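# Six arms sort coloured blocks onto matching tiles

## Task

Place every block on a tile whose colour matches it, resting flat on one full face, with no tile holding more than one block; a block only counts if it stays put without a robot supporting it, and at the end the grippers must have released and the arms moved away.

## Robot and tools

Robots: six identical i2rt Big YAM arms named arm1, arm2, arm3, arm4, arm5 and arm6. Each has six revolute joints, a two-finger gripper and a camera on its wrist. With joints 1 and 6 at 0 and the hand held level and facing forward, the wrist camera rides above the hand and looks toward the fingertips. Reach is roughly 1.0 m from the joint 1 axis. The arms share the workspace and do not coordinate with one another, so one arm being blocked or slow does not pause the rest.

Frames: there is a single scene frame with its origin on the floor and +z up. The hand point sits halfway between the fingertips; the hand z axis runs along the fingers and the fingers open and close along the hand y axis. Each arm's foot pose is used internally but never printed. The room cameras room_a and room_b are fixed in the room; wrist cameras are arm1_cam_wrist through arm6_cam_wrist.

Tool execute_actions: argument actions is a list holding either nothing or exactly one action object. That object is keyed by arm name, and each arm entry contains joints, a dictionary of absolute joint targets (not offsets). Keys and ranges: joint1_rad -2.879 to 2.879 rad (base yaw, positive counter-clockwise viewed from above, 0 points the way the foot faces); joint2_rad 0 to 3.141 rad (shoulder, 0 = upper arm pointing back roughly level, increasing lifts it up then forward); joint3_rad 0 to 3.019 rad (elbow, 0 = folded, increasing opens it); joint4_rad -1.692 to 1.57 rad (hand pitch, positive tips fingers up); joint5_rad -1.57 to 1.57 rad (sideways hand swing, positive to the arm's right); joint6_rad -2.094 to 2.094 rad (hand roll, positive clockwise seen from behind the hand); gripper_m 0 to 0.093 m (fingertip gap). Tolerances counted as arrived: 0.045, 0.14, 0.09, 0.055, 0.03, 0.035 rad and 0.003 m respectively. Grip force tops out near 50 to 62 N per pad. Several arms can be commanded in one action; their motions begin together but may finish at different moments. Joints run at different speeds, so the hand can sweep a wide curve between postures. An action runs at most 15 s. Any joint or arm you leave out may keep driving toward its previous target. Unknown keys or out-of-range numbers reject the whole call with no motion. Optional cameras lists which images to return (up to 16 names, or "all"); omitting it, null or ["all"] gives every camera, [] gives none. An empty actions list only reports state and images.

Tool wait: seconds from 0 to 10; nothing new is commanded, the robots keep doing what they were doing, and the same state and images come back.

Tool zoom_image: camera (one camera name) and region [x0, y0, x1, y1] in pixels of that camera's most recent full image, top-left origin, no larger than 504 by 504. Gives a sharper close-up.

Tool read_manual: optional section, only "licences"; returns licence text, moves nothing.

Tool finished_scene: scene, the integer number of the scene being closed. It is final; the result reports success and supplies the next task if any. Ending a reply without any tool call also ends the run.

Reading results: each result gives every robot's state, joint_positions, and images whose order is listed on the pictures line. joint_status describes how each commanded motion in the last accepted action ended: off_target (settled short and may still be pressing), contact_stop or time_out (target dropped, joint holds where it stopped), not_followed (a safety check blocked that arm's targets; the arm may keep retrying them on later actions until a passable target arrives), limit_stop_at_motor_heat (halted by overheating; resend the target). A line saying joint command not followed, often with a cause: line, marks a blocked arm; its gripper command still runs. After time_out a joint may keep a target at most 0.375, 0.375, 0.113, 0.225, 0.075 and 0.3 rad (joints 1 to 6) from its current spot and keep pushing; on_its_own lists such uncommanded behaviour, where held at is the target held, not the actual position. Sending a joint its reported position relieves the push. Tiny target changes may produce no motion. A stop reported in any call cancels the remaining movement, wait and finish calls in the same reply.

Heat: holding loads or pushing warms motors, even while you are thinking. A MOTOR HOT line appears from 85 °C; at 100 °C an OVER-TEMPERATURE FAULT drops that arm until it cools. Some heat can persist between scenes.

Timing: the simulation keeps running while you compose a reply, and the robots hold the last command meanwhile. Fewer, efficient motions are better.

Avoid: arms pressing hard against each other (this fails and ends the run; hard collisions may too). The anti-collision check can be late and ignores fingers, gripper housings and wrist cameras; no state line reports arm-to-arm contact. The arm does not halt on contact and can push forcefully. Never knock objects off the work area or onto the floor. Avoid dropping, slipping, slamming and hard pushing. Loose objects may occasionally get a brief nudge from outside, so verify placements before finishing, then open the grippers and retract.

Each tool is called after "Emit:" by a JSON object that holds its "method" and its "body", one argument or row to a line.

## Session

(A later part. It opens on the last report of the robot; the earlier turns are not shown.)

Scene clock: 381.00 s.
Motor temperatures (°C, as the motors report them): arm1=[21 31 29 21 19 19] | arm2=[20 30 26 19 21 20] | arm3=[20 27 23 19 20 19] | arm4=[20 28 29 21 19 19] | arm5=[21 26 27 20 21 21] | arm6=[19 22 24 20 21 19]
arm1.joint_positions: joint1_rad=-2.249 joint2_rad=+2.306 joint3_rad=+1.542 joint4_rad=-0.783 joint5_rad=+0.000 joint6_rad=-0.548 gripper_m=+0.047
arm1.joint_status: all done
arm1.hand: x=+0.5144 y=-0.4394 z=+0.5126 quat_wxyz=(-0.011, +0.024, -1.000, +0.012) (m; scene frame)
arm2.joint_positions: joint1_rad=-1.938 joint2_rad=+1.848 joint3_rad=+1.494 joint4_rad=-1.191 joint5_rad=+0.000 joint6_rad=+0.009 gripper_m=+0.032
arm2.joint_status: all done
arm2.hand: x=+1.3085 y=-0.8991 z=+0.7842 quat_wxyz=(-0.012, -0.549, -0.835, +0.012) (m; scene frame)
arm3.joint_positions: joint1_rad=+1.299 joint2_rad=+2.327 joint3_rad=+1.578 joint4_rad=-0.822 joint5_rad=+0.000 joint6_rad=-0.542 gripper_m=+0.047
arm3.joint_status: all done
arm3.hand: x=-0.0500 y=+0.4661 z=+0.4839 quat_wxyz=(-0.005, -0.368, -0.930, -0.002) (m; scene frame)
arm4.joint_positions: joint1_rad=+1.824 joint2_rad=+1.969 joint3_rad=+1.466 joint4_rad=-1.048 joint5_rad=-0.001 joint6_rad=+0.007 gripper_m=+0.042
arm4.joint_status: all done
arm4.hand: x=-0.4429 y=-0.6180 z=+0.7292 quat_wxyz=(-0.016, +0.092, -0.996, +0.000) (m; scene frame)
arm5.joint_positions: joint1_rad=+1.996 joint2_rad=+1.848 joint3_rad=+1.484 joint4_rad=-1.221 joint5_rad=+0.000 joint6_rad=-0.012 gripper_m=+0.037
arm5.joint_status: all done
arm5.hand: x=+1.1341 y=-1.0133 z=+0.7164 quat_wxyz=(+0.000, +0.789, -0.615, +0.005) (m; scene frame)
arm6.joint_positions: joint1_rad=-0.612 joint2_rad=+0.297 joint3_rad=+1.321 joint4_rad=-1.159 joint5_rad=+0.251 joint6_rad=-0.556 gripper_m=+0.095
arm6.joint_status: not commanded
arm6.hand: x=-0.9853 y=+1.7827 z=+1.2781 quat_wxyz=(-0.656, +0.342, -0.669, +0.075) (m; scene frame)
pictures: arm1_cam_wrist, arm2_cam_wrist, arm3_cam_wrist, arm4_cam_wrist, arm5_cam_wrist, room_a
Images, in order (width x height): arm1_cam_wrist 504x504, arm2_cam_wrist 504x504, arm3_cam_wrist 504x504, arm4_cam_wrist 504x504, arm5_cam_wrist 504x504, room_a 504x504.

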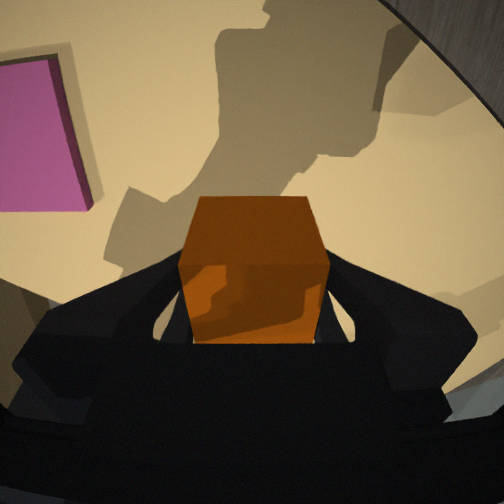

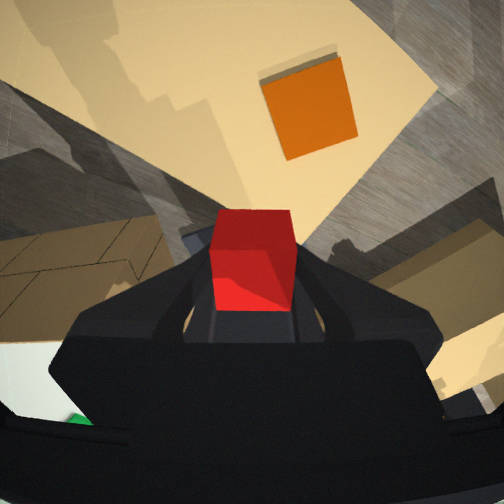

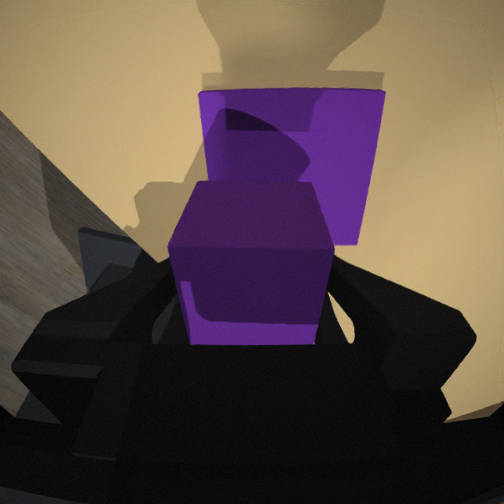

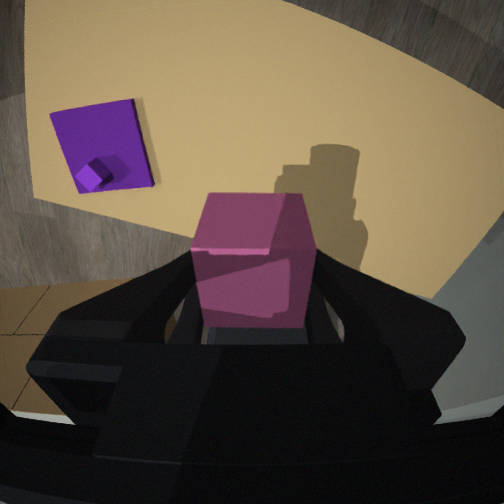

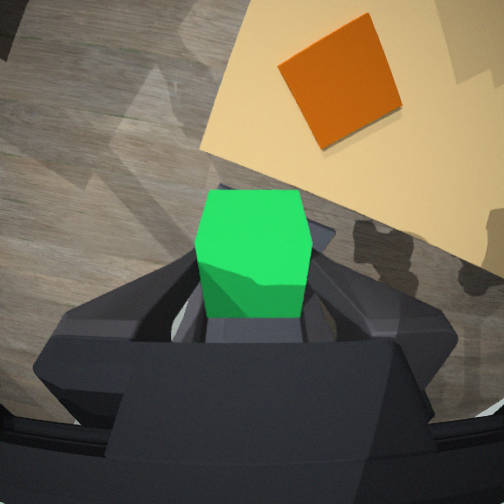

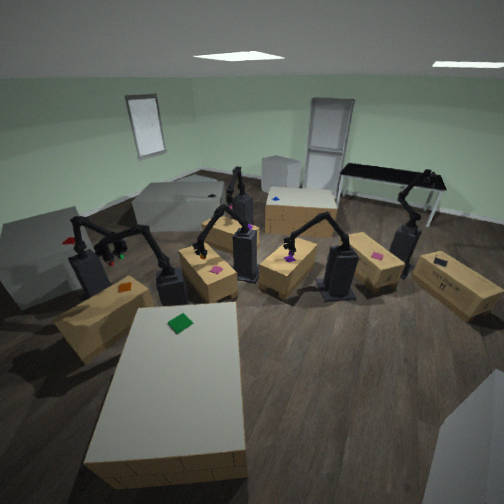

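Emit:
{"method": "execute_actions", "body": {
  "actions": [
    {"arm1":{"joints":{"joint2_rad":2.462,"joint4_rad":-0.636}},"arm2":{"joints":{"joint1_rad":-1.74,"joint2_rad":2.63,"joint3_rad":1.88,"joint4_rad":-0.763}},"arm3":{"joints":{"joint1_rad":1.258,"joint2_rad":2.44,"joint3_rad":1.67,"joint4_rad":-0.752,"joint6_rad":-0.61}},"arm4":{"joints":{"joint2_rad":2.512,"joint4_rad":-0.505,"joint6_rad":-0.64}},"arm5":{"joints":{"joint1_rad":1.797,"joint2_rad":2.365,"joint3_rad":1.545,"joint4_rad":-0.70}}}
  ],
  "cameras": ["arm1_cam_wrist", "arm2_cam_wrist", "arm3_cam_wrist", "arm4_cam_wrist", "arm5_cam_wrist"]
}}

Scene clock: 436.90 s.
Motor temperatures (°C, as the motors report them): arm1=[21 31 28 21 19 19] | arm2=[20 30 28 19 21 20] | arm3=[20 28 23 19 20 19] | arm4=[20 28 29 21 19 19] | arm5=[21 26 27 20 21 21] | arm6=[19 22 24 20 21 19]
arm1.joint_positions: joint1_rad=-2.248 joint2_rad=+2.465 joint3_rad=+1.538 joint4_rad=-0.643 joint5_rad=+0.001 joint6_rad=-0.548 gripper_m=+0.047
arm1.joint_status: all done
arm1.hand: x=+0.4987 y=-0.4310 z=+0.4200 quat_wxyz=(-0.001, +0.025, -1.000, +0.006) (m; scene frame)
arm2.joint_positions: joint1_rad=-1.735 joint2_rad=+2.655 joint3_rad=+1.853 joint4_rad=-0.775 joint5_rad=-0.002 joint6_rad=+0.008 gripper_m=+0.032
arm2.joint_status: all done
arm2.hand: x=+1.4615 y=-0.9257 z=+0.4131 quat_wxyz=(+0.002, -0.461, -0.887, +0.003) (m; scene frame)
arm3.joint_positions: joint1_rad=+1.254 joint2_rad=+2.465 joint3_rad=+1.645 joint4_rad=-0.756 joint5_rad=+0.000 joint6_rad=-0.598 gripper_m=+0.047
arm3.joint_status: all done
arm3.hand: x=-0.0737 y=+0.4510 z=+0.4199 quat_wxyz=(-0.003, -0.363, -0.932, -0.003) (m; scene frame)
arm4.joint_positions: joint1_rad=+1.824 joint2_rad=+2.507 joint3_rad=+1.455 joint4_rad=-0.521 joint5_rad=+0.002 joint6_rad=-0.630 gripper_m=+0.042
arm4.joint_status: all done
arm4.hand: x=-0.4531 y=-0.6214 z=+0.4290 quat_wxyz=(-0.005, +0.399, -0.917, +0.004) (m; scene frame)
arm5.joint_positions: joint1_rad=+1.797 joint2_rad=+2.395 joint3_rad=+1.525 joint4_rad=-0.716 joint5_rad=+0.003 joint6_rad=-0.010 gripper_m=+0.037
arm5.joint_status: all done
arm5.hand: x=+1.2420 y=-0.9523 z=+0.4236 quat_wxyz=(-0.001, +0.723, -0.691, +0.006) (m; scene frame)
arm6.joint_positions: joint1_rad=-0.612 joint2_rad=+0.297 joint3_rad=+1.321 joint4_rad=-1.159 joint5_rad=+0.251 joint6_rad=-0.556 gripper_m=+0.095
arm6.joint_status: not commanded
arm6.hand: x=-0.9853 y=+1.7827 z=+1.2781 quat_wxyz=(-0.656, +0.342, -0.669, +0.075) (m; scene frame)
pictures: arm1_cam_wrist, arm2_cam_wrist, arm3_cam_wrist, arm4_cam_wrist, arm5_cam_wrist
Images, in order (width x height): arm1_cam_wrist 504x504, arm2_cam_wrist 504x504, arm3_cam_wrist 504x504, arm4_cam_wrist 504x504, arm5_cam_wrist 504x504.

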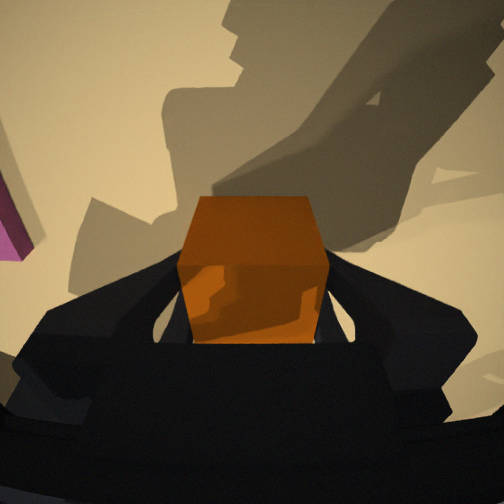

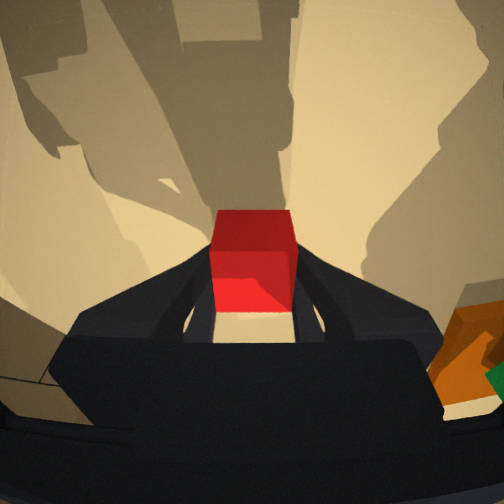

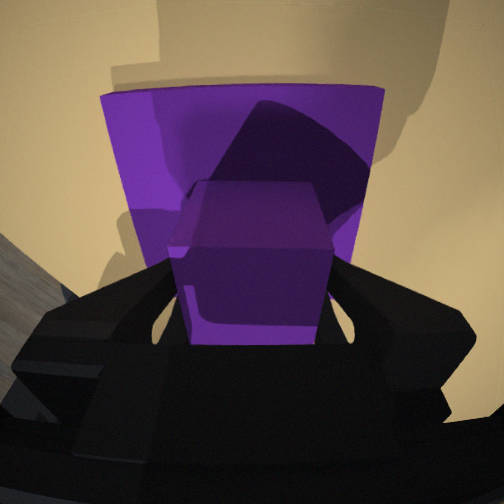

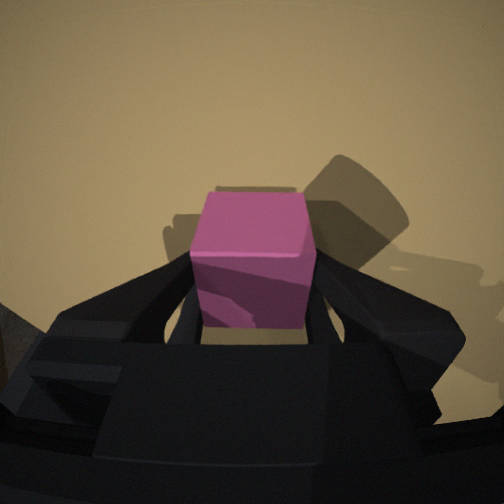

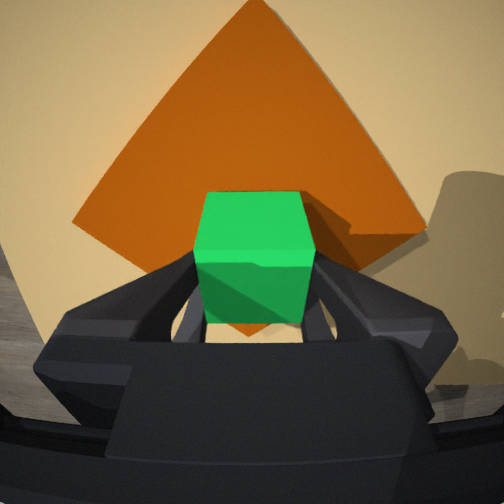

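Emit:
{"method": "execute_actions", "body": {
  "actions": [
    {"arm1":{"joints":{"joint2_rad":2.488}},"arm2":{"joints":{"gripper_m":0.09,"joint2_rad":2.38,"joint3_rad":1.466,"joint4_rad":-0.65}},"arm3":{"joints":{"joint2_rad":2.485}},"arm4":{"joints":{"gripper_m":0.09,"joint2_rad":2.15,"joint4_rad":-0.88}},"arm5":{"joints":{"gripper_m":0.09,"joint2_rad":1.44,"joint3_rad":0.86,"joint4_rad":-0.99}}}
  ],
  "cameras": ["arm1_cam_wrist", "arm2_cam_wrist", "arm3_cam_wrist", "arm4_cam_wrist", "arm5_cam_wrist"]
}}

Scene clock: 483.97 s.
Motor temperatures (°C, as the motors report them): arm1=[21 31 28 21 19 19] | arm2=[20 32 28 19 21 20] | arm3=[20 28 24 19 20 19] | arm4=[20 28 28 21 19 19] | arm5=[21 27 27 20 21 21] | arm6=[19 22 24 20 21 19]
arm1.joint_positions: joint1_rad=-2.248 joint2_rad=+2.472 joint3_rad=+1.538 joint4_rad=-0.643 joint5_rad=+0.001 joint6_rad=-0.549 gripper_m=+0.047
arm1.joint_status: all done
arm1.hand: x=+0.4962 y=-0.4297 z=+0.4156 quat_wxyz=(+0.002, +0.025, -1.000, +0.004) (m; scene frame)
arm2.joint_positions: joint1_rad=-1.735 joint2_rad=+2.373 joint3_rad=+1.462 joint4_rad=-0.664 joint5_rad=-0.002 joint6_rad=+0.008 gripper_m=+0.090
arm2.joint_status: all done
arm2.hand: x=+1.4165 y=-0.8616 z=+0.4826 quat_wxyz=(+0.001, -0.461, -0.887, +0.003) (m; scene frame)
arm3.joint_positions: joint1_rad=+1.255 joint2_rad=+2.468 joint3_rad=+1.646 joint4_rad=-0.756 joint5_rad=+0.000 joint6_rad=-0.598 gripper_m=+0.047
arm3.joint_status: all done
arm3.hand: x=-0.0737 y=+0.4520 z=+0.4180 quat_wxyz=(-0.003, -0.362, -0.932, -0.005) (m; scene frame)
arm4.joint_positions: joint1_rad=+1.824 joint2_rad=+2.139 joint3_rad=+1.455 joint4_rad=-0.865 joint5_rad=+0.002 joint6_rad=-0.631 gripper_m=+0.090
arm4.joint_status: all done
arm4.hand: x=-0.4281 y=-0.6159 z=+0.6323 quat_wxyz=(-0.016, +0.400, -0.917, +0.006) (m; scene frame)
arm5.joint_positions: joint1_rad=+1.797 joint2_rad=+1.445 joint3_rad=+0.865 joint4_rad=-0.978 joint5_rad=+0.003 joint6_rad=-0.010 gripper_m=+0.090
arm5.joint_status: all done
arm5.hand: x=+1.2485 y=-1.1784 z=+0.6813 quat_wxyz=(-0.011, +0.723, -0.691, -0.004) (m; scene frame)
arm6.joint_positions: joint1_rad=-0.612 joint2_rad=+0.297 joint3_rad=+1.321 joint4_rad=-1.159 joint5_rad=+0.251 joint6_rad=-0.556 gripper_m=+0.095
arm6.joint_status: not commanded
arm6.hand: x=-0.9853 y=+1.7827 z=+1.2781 quat_wxyz=(-0.656, +0.342, -0.669, +0.075) (m; scene frame)
pictures: arm1_cam_wrist, arm2_cam_wrist, arm3_cam_wrist, arm4_cam_wrist, arm5_cam_wrist
Images, in order (width x height): arm1_cam_wrist 504x504, arm2_cam_wrist 504x504, arm3_cam_wrist 504x504, arm4_cam_wrist 504x504, arm5_cam_wrist 504x504.

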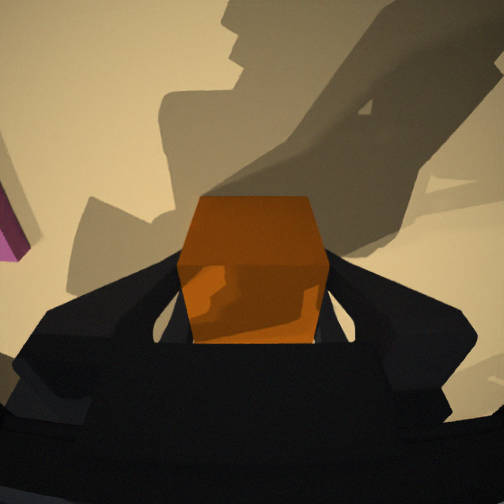

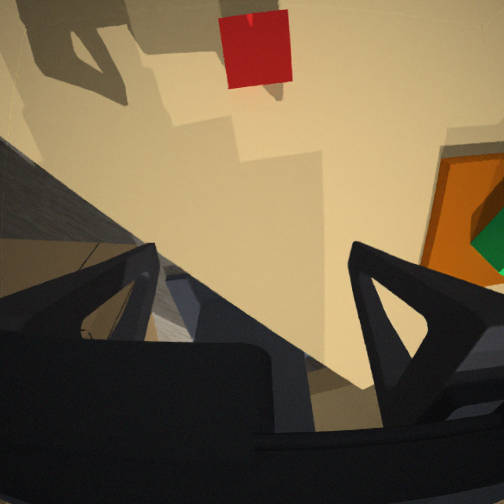

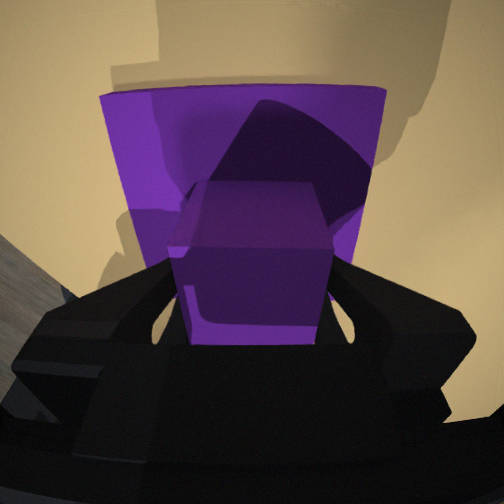

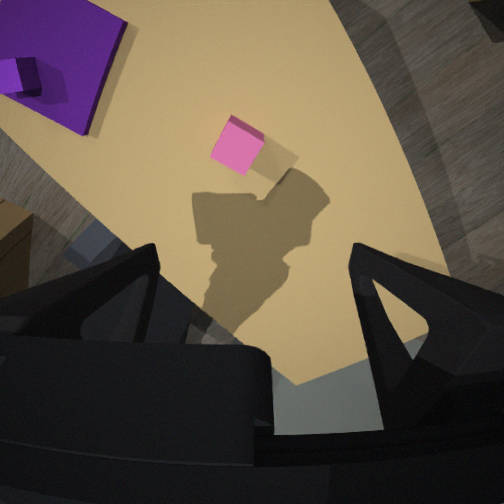

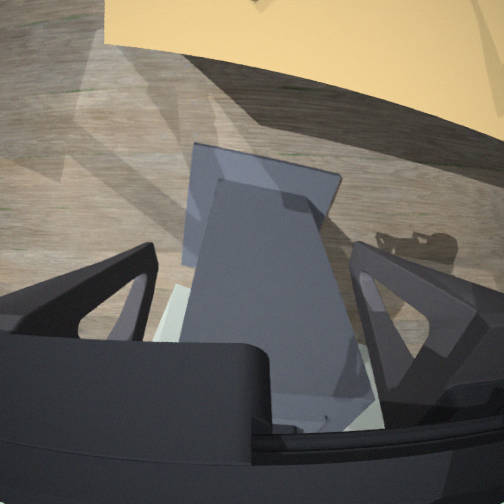

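Emit:
{"method": "zoom_image", "body": {
  "camera": "arm4_cam_wrist",
  "region": [180, 90, 306, 216]
}}

Emit:
{"method": "execute_actions", "body": {
  "actions": [
    {"arm1":{"joints":{"gripper_m":0.09}},"arm2":{"joints":{"joint1_rad":-2.09,"joint6_rad":0.22}},"arm3":{"joints":{"gripper_m":0.09}},"arm4":{"joints":{"joint1_rad":2.21,"joint6_rad":0.0}},"arm5":{"joints":{"joint1_rad":1.44}}}
  ],
  "cameras": ["arm2_cam_wrist", "arm3_cam_wrist", "arm4_cam_wrist"]
}}

Region (180, 90, 306, 216) of arm4_cam_wrist's 504x504 image, scaled by 4.000, with more detail than that image has.

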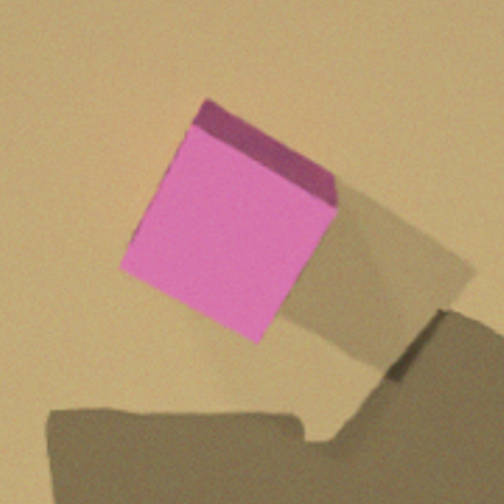

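Scene clock: 492.67 s.
Motor temperatures (°C, as the motors report them): arm1=[21 31 28 21 19 19] | arm2=[20 32 27 19 21 20] | arm3=[20 28 24 19 20 19] | arm4=[20 28 29 21 19 19] | arm5=[21 26 26 20 21 21] | arm6=[19 22 24 20 21 19]
arm1.joint_positions: joint1_rad=-2.248 joint2_rad=+2.472 joint3_rad=+1.538 joint4_rad=-0.643 joint5_rad=+0.001 joint6_rad=-0.549 gripper_m=+0.090
arm1.joint_status: all done
arm1.hand: x=+0.4962 y=-0.4297 z=+0.4156 quat_wxyz=(+0.002, +0.025, -1.000, +0.004) (m; scene frame)
arm2.joint_positions: joint1_rad=-2.088 joint2_rad=+2.373 joint3_rad=+1.462 joint4_rad=-0.664 joint5_rad=+0.001 joint6_rad=+0.211 gripper_m=+0.090
arm2.joint_status: all done
arm2.hand: x=+1.2335 y=-0.9482 z=+0.4842 quat_wxyz=(+0.000, -0.687, -0.726, +0.004) (m; scene frame)
arm3.joint_positions: joint1_rad=+1.255 joint2_rad=+2.480 joint3_rad=+1.646 joint4_rad=-0.756 joint5_rad=+0.000 joint6_rad=-0.600 gripper_m=+0.090
arm3.joint_status: all done
arm3.hand: x=-0.0746 y=+0.4562 z=+0.4107 quat_wxyz=(+0.001, -0.361, -0.932, -0.010) (m; scene frame)
arm4.joint_positions: joint1_rad=+2.213 joint2_rad=+2.139 joint3_rad=+1.455 joint4_rad=-0.865 joint5_rad=-0.001 joint6_rad=-0.010 gripper_m=+0.090
arm4.joint_status: all done
arm4.hand: x=-0.5131 y=-0.4059 z=+0.6311 quat_wxyz=(-0.017, +0.291, -0.957, -0.002) (m; scene frame)
arm5.joint_positions: joint1_rad=+1.432 joint2_rad=+1.445 joint3_rad=+0.865 joint4_rad=-0.978 joint5_rad=+0.002 joint6_rad=-0.010 gripper_m=+0.090
arm5.joint_status: all done
arm5.hand: x=+1.3791 y=-1.1980 z=+0.6820 quat_wxyz=(-0.010, +0.586, -0.811, -0.004) (m; scene frame)
arm6.joint_positions: joint1_rad=-0.612 joint2_rad=+0.297 joint3_rad=+1.321 joint4_rad=-1.159 joint5_rad=+0.251 joint6_rad=-0.556 gripper_m=+0.095
arm6.joint_status: not commanded
arm6.hand: x=-0.9853 y=+1.7827 z=+1.2781 quat_wxyz=(-0.656, +0.342, -0.669, +0.075) (m; scene frame)
pictures: arm2_cam_wrist, arm3_cam_wrist, arm4_cam_wrist
Images, in order (width x height): arm2_cam_wrist 504x504, arm3_cam_wrist 504x504, arm4_cam_wrist 504x504.

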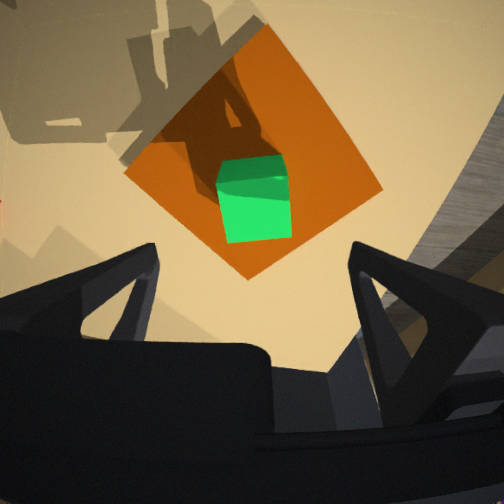

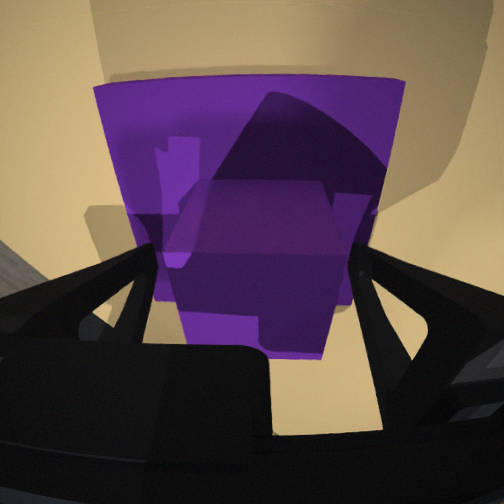

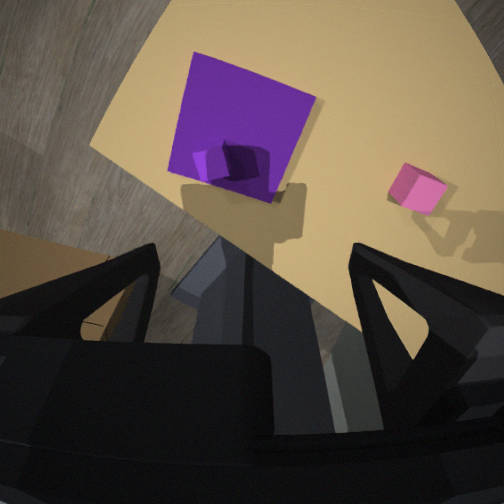

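Emit:
{"method": "execute_actions", "body": {
  "actions": []
}}

Scene clock: 505.97 s.
Motor temperatures (°C, as the motors report them): arm1=[21 31 28 21 19 19] | arm2=[20 32 27 19 21 20] | arm3=[20 28 24 19 20 19] | arm4=[20 28 29 21 19 19] | arm5=[21 25 26 20 21 21] | arm6=[19 22 24 20 21 19]
arm1.joint_positions: joint1_rad=-2.248 joint2_rad=+2.472 joint3_rad=+1.538 joint4_rad=-0.643 joint5_rad=+0.001 joint6_rad=-0.549 gripper_m=+0.090
arm1.joint_status: all done
arm1.hand: x=+0.4962 y=-0.4297 z=+0.4156 quat_wxyz=(+0.002, +0.025, -1.000, +0.004) (m; scene frame)
arm2.joint_positions: joint1_rad=-2.088 joint2_rad=+2.373 joint3_rad=+1.462 joint4_rad=-0.664 joint5_rad=+0.001 joint6_rad=+0.211 gripper_m=+0.090
arm2.joint_status: all done
arm2.hand: x=+1.2335 y=-0.9482 z=+0.4842 quat_wxyz=(+0.000, -0.687, -0.726, +0.004) (m; scene frame)
arm3.joint_positions: joint1_rad=+1.255 joint2_rad=+2.480 joint3_rad=+1.646 joint4_rad=-0.756 joint5_rad=+0.000 joint6_rad=-0.600 gripper_m=+0.090
arm3.joint_status: all done
arm3.hand: x=-0.0746 y=+0.4562 z=+0.4107 quat_wxyz=(+0.001, -0.361, -0.932, -0.010) (m; scene frame)
arm4.joint_positions: joint1_rad=+2.213 joint2_rad=+2.139 joint3_rad=+1.455 joint4_rad=-0.865 joint5_rad=-0.001 joint6_rad=-0.009 gripper_m=+0.090
arm4.joint_status: all done
arm4.hand: x=-0.5131 y=-0.4059 z=+0.6311 quat_wxyz=(-0.017, +0.290, -0.957, -0.002) (m; scene frame)
arm5.joint_positions: joint1_rad=+1.432 joint2_rad=+1.445 joint3_rad=+0.865 joint4_rad=-0.978 joint5_rad=+0.002 joint6_rad=-0.010 gripper_m=+0.090
arm5.joint_status: all done
arm5.hand: x=+1.3791 y=-1.1980 z=+0.6820 quat_wxyz=(-0.010, +0.586, -0.811, -0.004) (m; scene frame)
arm6.joint_positions: joint1_rad=-0.612 joint2_rad=+0.297 joint3_rad=+1.321 joint4_rad=-1.159 joint5_rad=+0.251 joint6_rad=-0.556 gripper_m=+0.095
arm6.joint_status: not commanded
arm6.hand: x=-0.9853 y=+1.7827 z=+1.2781 quat_wxyz=(-0.656, +0.342, -0.669, +0.075) (m; scene frame)
pictures: arm1_cam_wrist, arm2_cam_wrist, arm3_cam_wrist, arm4_cam_wrist, arm5_cam_wrist, arm6_cam_wrist, room_a, room_b
Images, in order (width x height): arm1_cam_wrist 504x504, arm2_cam_wrist 504x504, arm3_cam_wrist 504x504, arm4_cam_wrist 504x504, arm5_cam_wrist 504x504, arm6_cam_wrist 504x504, room_a 504x504, room_b 504x504.

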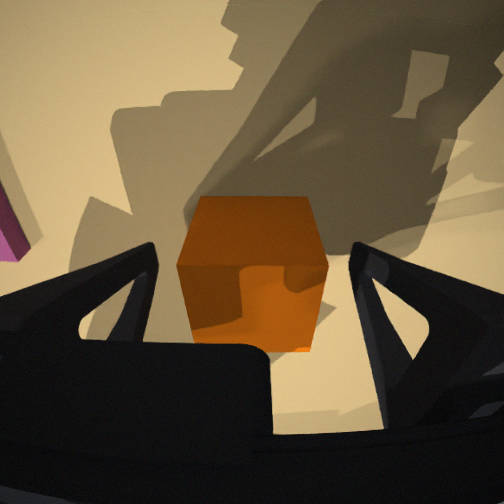

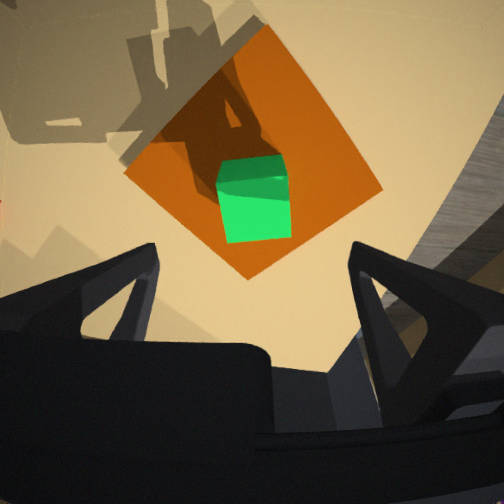

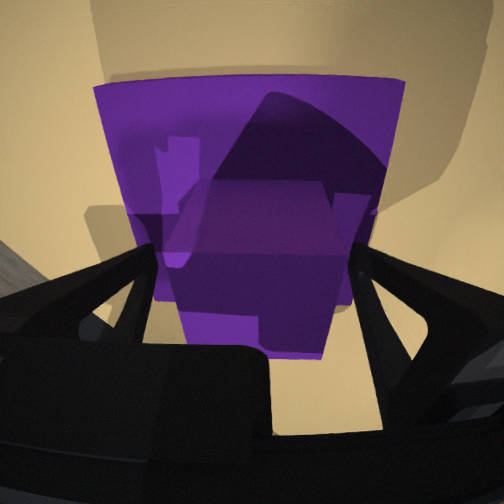

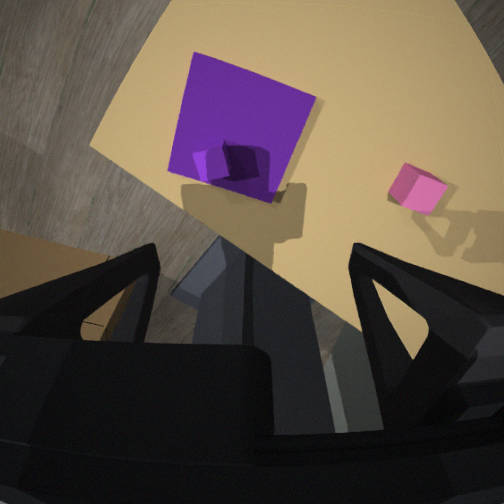

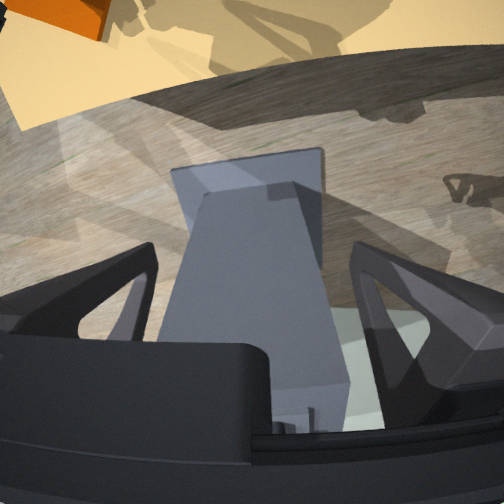

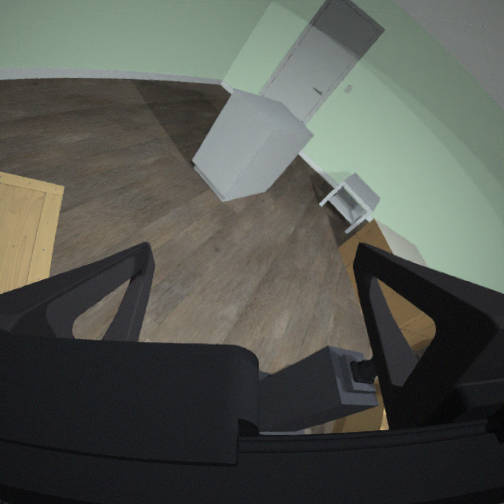

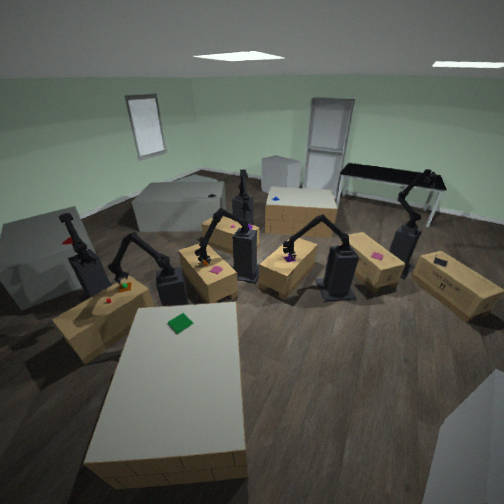

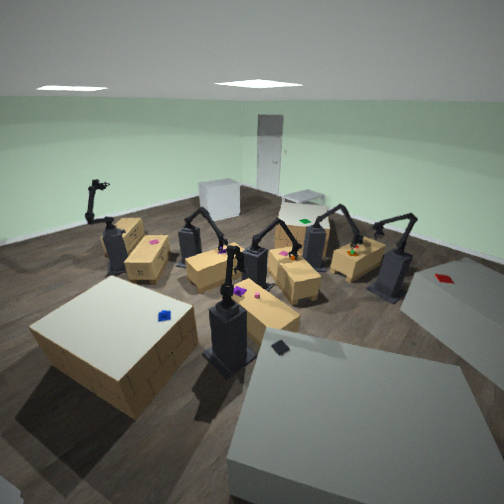

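Emit:
{"method": "zoom_image", "body": {
  "camera": "arm4_cam_wrist",
  "region": [150, 40, 330, 220]
}}

Emit:
{"method": "zoom_image", "body": {
  "camera": "room_b",
  "region": [120, 280, 220, 350]
}}

Region (150, 40, 330, 220) of arm4_cam_wrist's 504x504 image, scaled by 2.800, with more detail than that image has.

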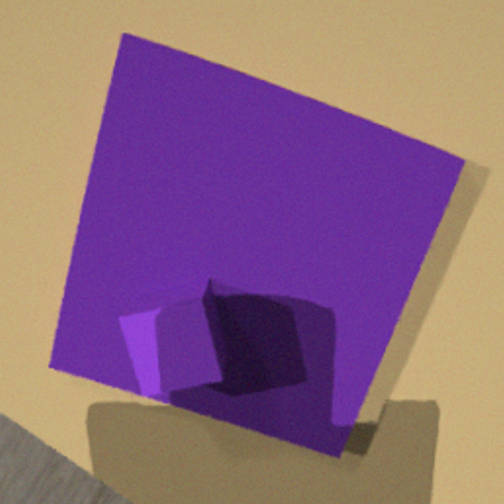

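Region (120, 280, 220, 350) of room_b's 504x504 image, scaled by 5.040, with more detail than that image has; it fills the top 353 rows of this view, and the rest is white.

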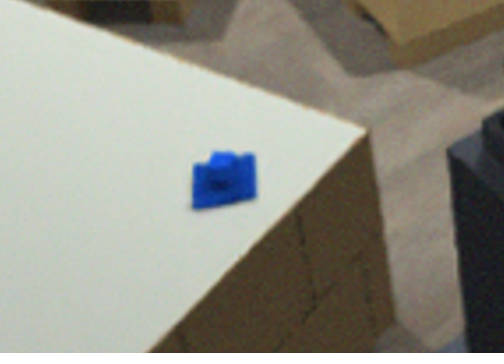

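Emit:
{"method": "execute_actions", "body": {
  "actions": [
    {"arm2":{"joints":{"joint2_rad":2.49,"joint3_rad":1.51,"joint4_rad":-0.565,"joint6_rad":0.12}},"arm1":{"joints":{"joint2_rad":2.25,"joint4_rad":-0.865}},"arm3":{"joints":{"joint2_rad":2.2,"joint4_rad":-1.03}},"arm4":{"joints":{"joint1_rad":1.75,"joint2_rad":1.85,"joint3_rad":1.49,"joint4_rad":-1.2}}}
  ],
  "cameras": ["arm1_cam_wrist","arm2_cam_wrist","arm3_cam_wrist"]
}}

Scene clock: 540.20 s.
Motor temperatures (°C, as the motors report them): arm1=[21 31 28 21 19 19] | arm2=[20 32 26 19 21 20] | arm3=[20 28 24 19 20 19] | arm4=[20 28 30 21 19 19] | arm5=[21 24 26 20 21 21] | arm6=[19 22 24 20 21 19]
arm1.joint_positions: joint1_rad=-2.248 joint2_rad=+2.239 joint3_rad=+1.532 joint4_rad=-0.858 joint5_rad=+0.001 joint6_rad=-0.549 gripper_m=+0.090
arm1.joint_status: all done
arm1.hand: x=+0.5094 y=-0.4356 z=+0.5485 quat_wxyz=(-0.004, +0.025, -1.000, +0.008) (m; scene frame)
arm2.joint_positions: joint1_rad=-2.088 joint2_rad=+2.494 joint3_rad=+1.484 joint4_rad=-0.579 joint5_rad=+0.001 joint6_rad=+0.130 gripper_m=+0.090
arm2.joint_status: all done
arm2.hand: x=+1.2304 y=-0.9383 z=+0.4222 quat_wxyz=(+0.006, -0.657, -0.754, +0.000) (m; scene frame)
arm3.joint_positions: joint1_rad=+1.255 joint2_rad=+2.207 joint3_rad=+1.659 joint4_rad=-1.023 joint5_rad=+0.000 joint6_rad=-0.600 gripper_m=+0.090
arm3.joint_status: all done
arm3.hand: x=-0.0733 y=+0.4432 z=+0.5802 quat_wxyz=(-0.005, -0.361, -0.932, -0.002) (m; scene frame)
arm4.joint_positions: joint1_rad=+1.742 joint2_rad=+1.837 joint3_rad=+1.472 joint4_rad=-1.182 joint5_rad=+0.001 joint6_rad=-0.007 gripper_m=+0.090
arm4.joint_status: all done
arm4.hand: x=-0.4578 y=-0.6666 z=+0.8019 quat_wxyz=(-0.018, +0.058, -0.998, +0.001) (m; scene frame)
arm5.joint_positions: joint1_rad=+1.432 joint2_rad=+1.445 joint3_rad=+0.865 joint4_rad=-0.978 joint5_rad=+0.002 joint6_rad=-0.010 gripper_m=+0.090
arm5.joint_status: not commanded
arm5.hand: x=+1.3791 y=-1.1980 z=+0.6820 quat_wxyz=(-0.010, +0.586, -0.811, -0.004) (m; scene frame)
arm6.joint_positions: joint1_rad=-0.612 joint2_rad=+0.297 joint3_rad=+1.321 joint4_rad=-1.159 joint5_rad=+0.251 joint6_rad=-0.556 gripper_m=+0.095
arm6.joint_status: not commanded
arm6.hand: x=-0.9853 y=+1.7827 z=+1.2781 quat_wxyz=(-0.656, +0.342, -0.669, +0.075) (m; scene frame)
pictures: arm1_cam_wrist, arm2_cam_wrist, arm3_cam_wrist
Images, in order (width x height): arm1_cam_wrist 504x504, arm2_cam_wrist 504x504, arm3_cam_wrist 504x504.

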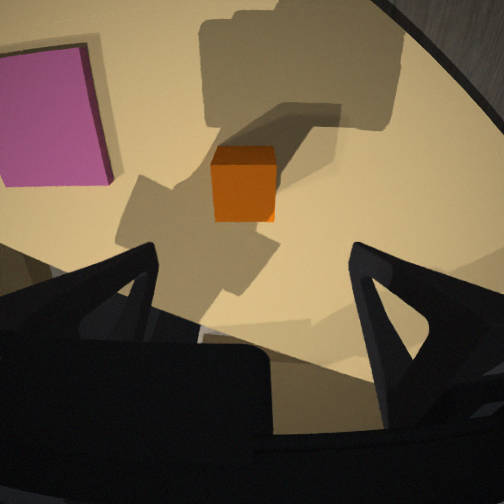

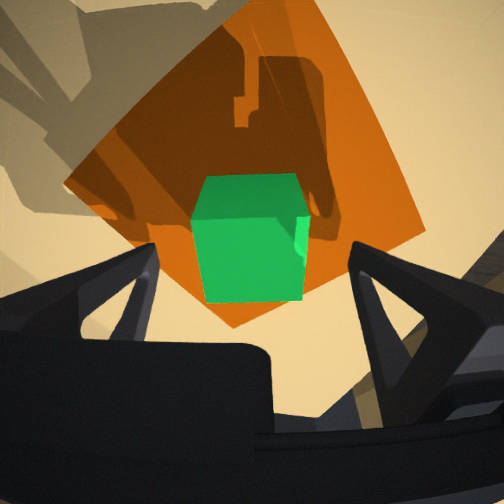

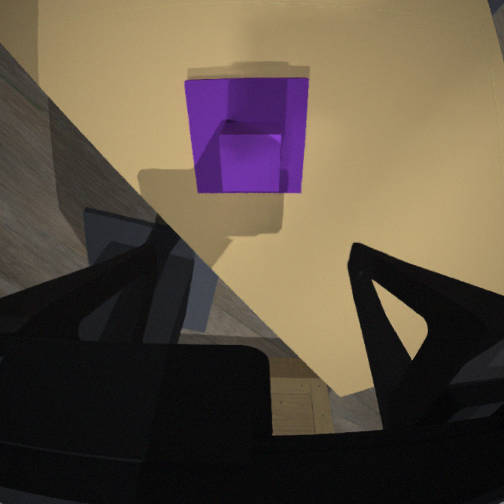

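Emit:
{"method": "execute_actions", "body": {
  "actions": [
    {"arm2":{"joints":{"joint4_rad":-0.53,"gripper_m":0.027}}}
  ],
  "cameras": ["arm2_cam_wrist"]
}}

Scene clock: 585.17 s.
Motor temperatures (°C, as the motors report them): arm1=[21 31 29 21 19 19] | arm2=[20 32 27 19 21 20] | arm3=[20 28 24 19 20 19] | arm4=[20 27 31 21 19 19] | arm5=[21 24 26 20 21 21] | arm6=[19 22 24 20 21 19]
arm1.joint_positions: joint1_rad=-2.248 joint2_rad=+2.239 joint3_rad=+1.532 joint4_rad=-0.858 joint5_rad=+0.001 joint6_rad=-0.549 gripper_m=+0.090
arm1.joint_status: not commanded
arm1.hand: x=+0.5094 y=-0.4356 z=+0.5485 quat_wxyz=(-0.004, +0.025, -1.000, +0.008) (m; scene frame)
arm2.joint_positions: joint1_rad=-2.088 joint2_rad=+2.494 joint3_rad=+1.484 joint4_rad=-0.547 joint5_rad=+0.001 joint6_rad=+0.129 gripper_m=+0.038
arm2.joint_status: gripper_m off_target (ended at +0.038, target +0.027); the others done
arm2.hand: x=+1.2325 y=-0.9457 z=+0.4222 quat_wxyz=(-0.007, -0.657, -0.754, +0.009) (m; scene frame)
arm3.joint_positions: joint1_rad=+1.255 joint2_rad=+2.207 joint3_rad=+1.659 joint4_rad=-1.023 joint5_rad=+0.000 joint6_rad=-0.600 gripper_m=+0.090
arm3.joint_status: not commanded
arm3.hand: x=-0.0733 y=+0.4432 z=+0.5802 quat_wxyz=(-0.005, -0.361, -0.932, -0.002) (m; scene frame)
arm4.joint_positions: joint1_rad=+1.742 joint2_rad=+1.837 joint3_rad=+1.472 joint4_rad=-1.182 joint5_rad=+0.001 joint6_rad=-0.007 gripper_m=+0.090
arm4.joint_status: not commanded
arm4.hand: x=-0.4578 y=-0.6666 z=+0.8019 quat_wxyz=(-0.018, +0.058, -0.998, +0.001) (m; scene frame)
arm5.joint_positions: joint1_rad=+1.432 joint2_rad=+1.445 joint3_rad=+0.865 joint4_rad=-0.978 joint5_rad=+0.002 joint6_rad=-0.010 gripper_m=+0.090
arm5.joint_status: not commanded
arm5.hand: x=+1.3791 y=-1.1980 z=+0.6820 quat_wxyz=(-0.010, +0.586, -0.811, -0.004) (m; scene frame)
arm6.joint_positions: joint1_rad=-0.612 joint2_rad=+0.297 joint3_rad=+1.321 joint4_rad=-1.159 joint5_rad=+0.251 joint6_rad=-0.556 gripper_m=+0.095
arm6.joint_status: not commanded
arm6.hand: x=-0.9853 y=+1.7827 z=+1.2781 quat_wxyz=(-0.656, +0.342, -0.669, +0.075) (m; scene frame)
pictures: arm2_cam_wrist
Images, in order (width x height): arm2_cam_wrist 504x504.

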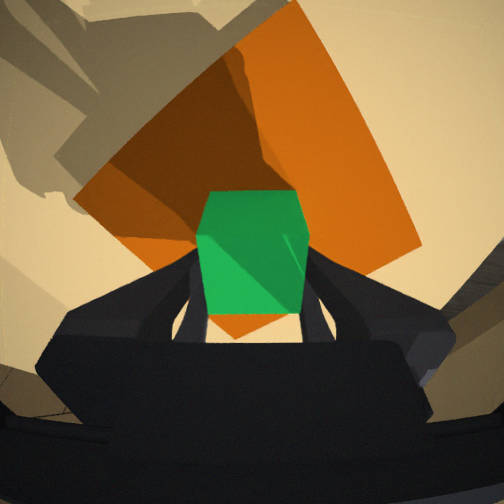

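Emit:
{"method": "execute_actions", "body": {
  "actions": [
    {"arm2":{"joints":{"joint1_rad":0.05,"joint2_rad":1.75,"joint3_rad":1.49,"joint4_rad":-1.3,"joint6_rad":0.0}},"arm1":{"joints":{"joint1_rad":-0.9,"joint6_rad":0.49}},"arm3":{"joints":{"joint2_rad":1.35,"joint3_rad":0.8,"joint4_rad":-1.0,"joint6_rad":0.0}},"arm4":{"joints":{"joint1_rad":-0.4}}}
  ],
  "cameras": ["arm2_cam_wrist","room_a"]
}}

Scene clock: 600.87 s.
Motor temperatures (°C, as the motors report them): arm1=[21 31 29 21 19 19] | arm2=[20 32 27 19 21 20] | arm3=[20 28 24 19 20 19] | arm4=[20 27 32 21 19 19] | arm5=[21 24 26 20 21 21] | arm6=[19 22 24 20 21 19]
arm1.joint_positions: joint1_rad=-0.892 joint2_rad=+2.239 joint3_rad=+1.532 joint4_rad=-0.858 joint5_rad=-0.001 joint6_rad=+0.483 gripper_m=+0.090
arm1.joint_status: all done
arm1.hand: x=+0.3752 y=+0.3076 z=+0.5397 quat_wxyz=(-0.002, +0.186, -0.982, +0.003) (m; scene frame)
arm2.joint_positions: joint1_rad=+0.058 joint2_rad=+1.749 joint3_rad=+1.497 joint4_rad=-1.286 joint5_rad=+0.000 joint6_rad=+0.008 gripper_m=+0.038
arm2.joint_status: all done
arm2.hand: x=+1.4406 y=+0.0070 z=+0.8271 quat_wxyz=(-0.011, +0.405, -0.914, -0.003) (m; scene frame)
arm3.joint_positions: joint1_rad=+1.255 joint2_rad=+1.365 joint3_rad=+0.787 joint4_rad=-1.000 joint5_rad=+0.000 joint6_rad=-0.012 gripper_m=+0.090
arm3.joint_status: all done
arm3.hand: x=-0.1428 y=+0.7337 z=+0.6899 quat_wxyz=(-0.001, -0.616, -0.788, -0.005) (m; scene frame)
arm4.joint_positions: joint1_rad=-0.405 joint2_rad=+1.837 joint3_rad=+1.472 joint4_rad=-1.182 joint5_rad=+0.000 joint6_rad=-0.007 gripper_m=+0.090
arm4.joint_status: all done
arm4.hand: x=-1.2521 y=-1.2165 z=+0.7923 quat_wxyz=(-0.010, -0.850, -0.527, +0.005) (m; scene frame)
arm5.joint_positions: joint1_rad=+1.432 joint2_rad=+1.445 joint3_rad=+0.865 joint4_rad=-0.978 joint5_rad=+0.002 joint6_rad=-0.010 gripper_m=+0.090
arm5.joint_status: not commanded
arm5.hand: x=+1.3791 y=-1.1980 z=+0.6820 quat_wxyz=(-0.010, +0.586, -0.811, -0.004) (m; scene frame)
arm6.joint_positions: joint1_rad=-0.612 joint2_rad=+0.297 joint3_rad=+1.321 joint4_rad=-1.159 joint5_rad=+0.251 joint6_rad=-0.556 gripper_m=+0.095
arm6.joint_status: not commanded
arm6.hand: x=-0.9853 y=+1.7827 z=+1.2781 quat_wxyz=(-0.656, +0.342, -0.669, +0.075) (m; scene frame)
pictures: arm2_cam_wrist, room_a
Images, in order (width x height): arm2_cam_wrist 504x504, room_a 504x504.

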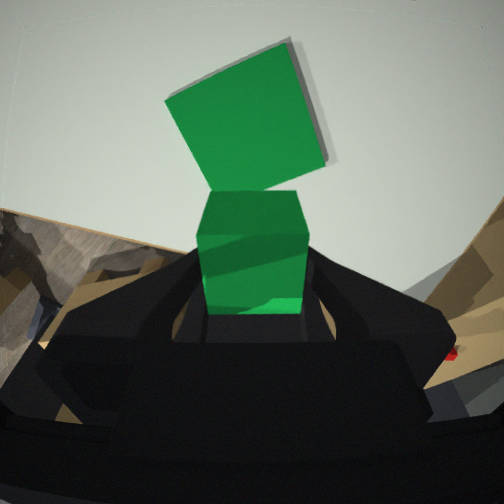

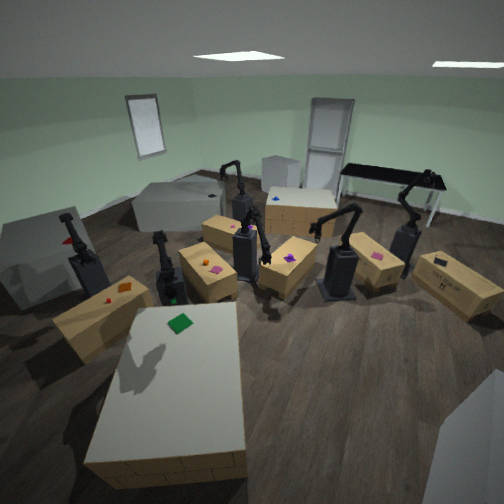

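Emit:
{"method": "execute_actions", "body": {
  "actions": [
    {"arm2":{"joints":{"joint2_rad":1.89,"joint3_rad":1.365,"joint4_rad":-1.015}},"arm5":{"joints":{"joint1_rad":1.44,"joint2_rad":2.37,"joint3_rad":1.785,"joint4_rad":-0.94}},"arm1":{"joints":{"joint1_rad":0.2}},"arm4":{"joints":{"joint1_rad":-1.5}}}
  ],
  "cameras": ["arm2_cam_wrist","arm5_cam_wrist","arm4_cam_wrist"]
}}

Scene clock: 634.93 s.
Motor temperatures (°C, as the motors report them): arm1=[21 31 29 21 19 19] | arm2=[20 31 28 19 21 20] | arm3=[20 26 25 19 20 19] | arm4=[20 27 32 21 19 19] | arm5=[21 24 26 20 21 21] | arm6=[19 22 24 20 21 19]
arm1.joint_positions: joint1_rad=+0.204 joint2_rad=+2.239 joint3_rad=+1.532 joint4_rad=-0.858 joint5_rad=-0.001 joint6_rad=+0.484 gripper_m=+0.090
arm1.joint_status: all done
arm1.hand: x=-0.2432 y=+0.4110 z=+0.5369 quat_wxyz=(+0.002, +0.670, -0.742, +0.002) (m; scene frame)
arm2.joint_positions: joint1_rad=+0.058 joint2_rad=+1.917 joint3_rad=+1.349 joint4_rad=-1.031 joint5_rad=+0.000 joint6_rad=+0.008 gripper_m=+0.038
arm2.joint_status: all done
arm2.hand: x=+1.4371 y=+0.0025 z=+0.6898 quat_wxyz=(+0.016, +0.405, -0.914, +0.009) (m; scene frame)
arm3.joint_positions: joint1_rad=+1.255 joint2_rad=+1.365 joint3_rad=+0.787 joint4_rad=-1.000 joint5_rad=+0.000 joint6_rad=-0.012 gripper_m=+0.090
arm3.joint_status: not commanded
arm3.hand: x=-0.1428 y=+0.7337 z=+0.6899 quat_wxyz=(-0.001, -0.616, -0.788, -0.005) (m; scene frame)
arm4.joint_positions: joint1_rad=-1.502 joint2_rad=+1.837 joint3_rad=+1.472 joint4_rad=-1.182 joint5_rad=+0.000 joint6_rad=-0.007 gripper_m=+0.090
arm4.joint_status: all done
arm4.hand: x=-1.5538 y=-0.7290 z=+0.7881 quat_wxyz=(+0.000, -1.000, -0.007, +0.006) (m; scene frame)
arm5.joint_positions: joint1_rad=+1.432 joint2_rad=+2.397 joint3_rad=+1.738 joint4_rad=-0.947 joint5_rad=+0.002 joint6_rad=-0.010 gripper_m=+0.090
arm5.joint_status: all done
arm5.hand: x=+1.4693 y=-0.9360 z=+0.4826 quat_wxyz=(+0.009, +0.585, -0.811, +0.010) (m; scene frame)
arm6.joint_positions: joint1_rad=-0.612 joint2_rad=+0.297 joint3_rad=+1.321 joint4_rad=-1.159 joint5_rad=+0.251 joint6_rad=-0.556 gripper_m=+0.095
arm6.joint_status: not commanded
arm6.hand: x=-0.9853 y=+1.7827 z=+1.2781 quat_wxyz=(-0.656, +0.342, -0.669, +0.075) (m; scene frame)
pictures: arm2_cam_wrist, arm4_cam_wrist, arm5_cam_wrist
Images, in order (width x height): arm2_cam_wrist 504x504, arm4_cam_wrist 504x504, arm5_cam_wrist 504x504.

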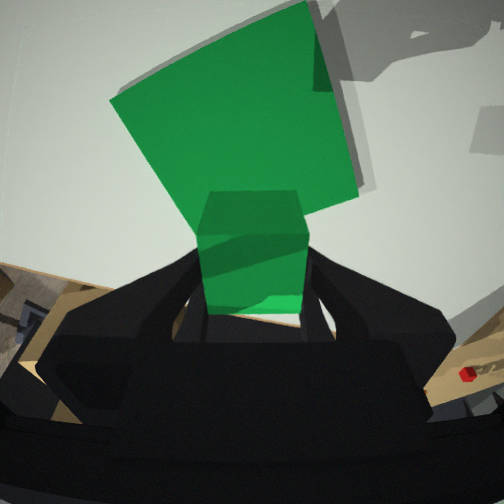

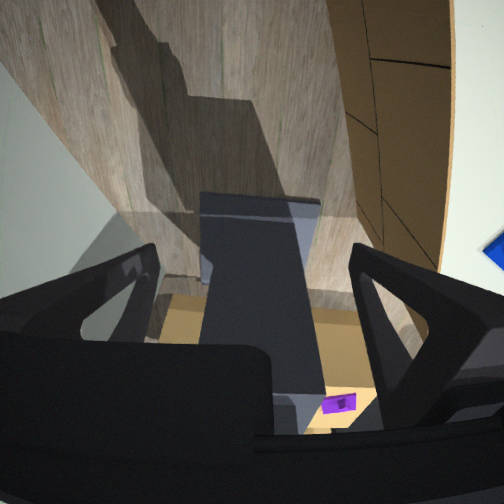

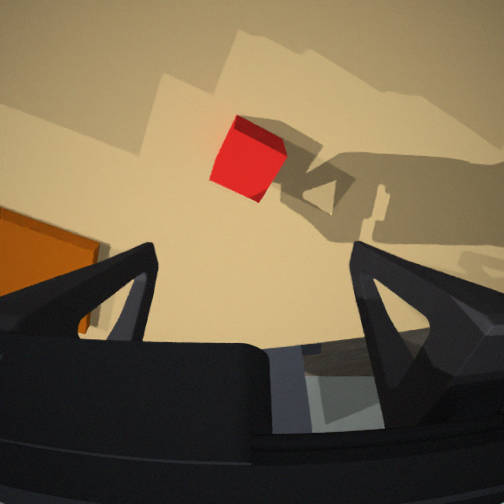

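Emit:
{"method": "zoom_image", "body": {
  "camera": "arm5_cam_wrist",
  "region": [180, 90, 360, 230]
}}

Emit:
{"method": "zoom_image", "body": {
  "camera": "arm2_cam_wrist",
  "region": [250, 0, 450, 220]
}}

Region (180, 90, 360, 230) of arm5_cam_wrist's 504x504 image, scaled by 2.800, with more detail than that image has.

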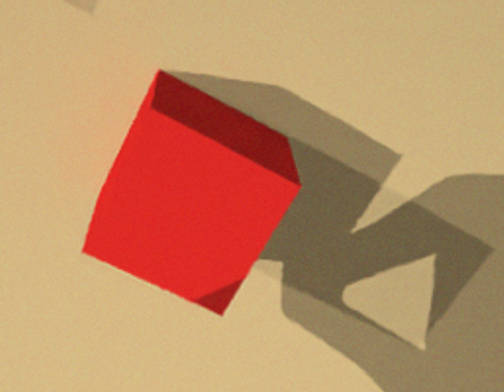

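Region (250, 0, 450, 220) of arm2_cam_wrist's 504x504 image, scaled by 2.291, with more detail than that image has; it fills the left 458 columns of this view, and the rest is white.

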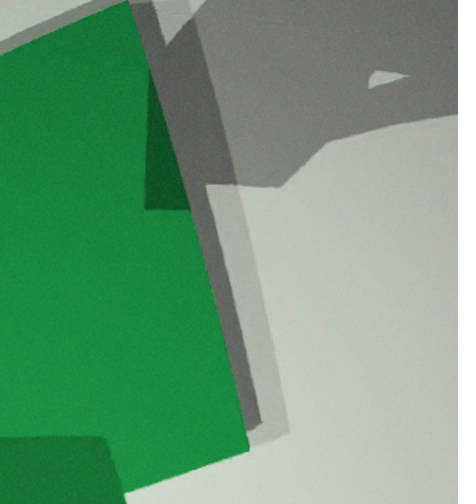

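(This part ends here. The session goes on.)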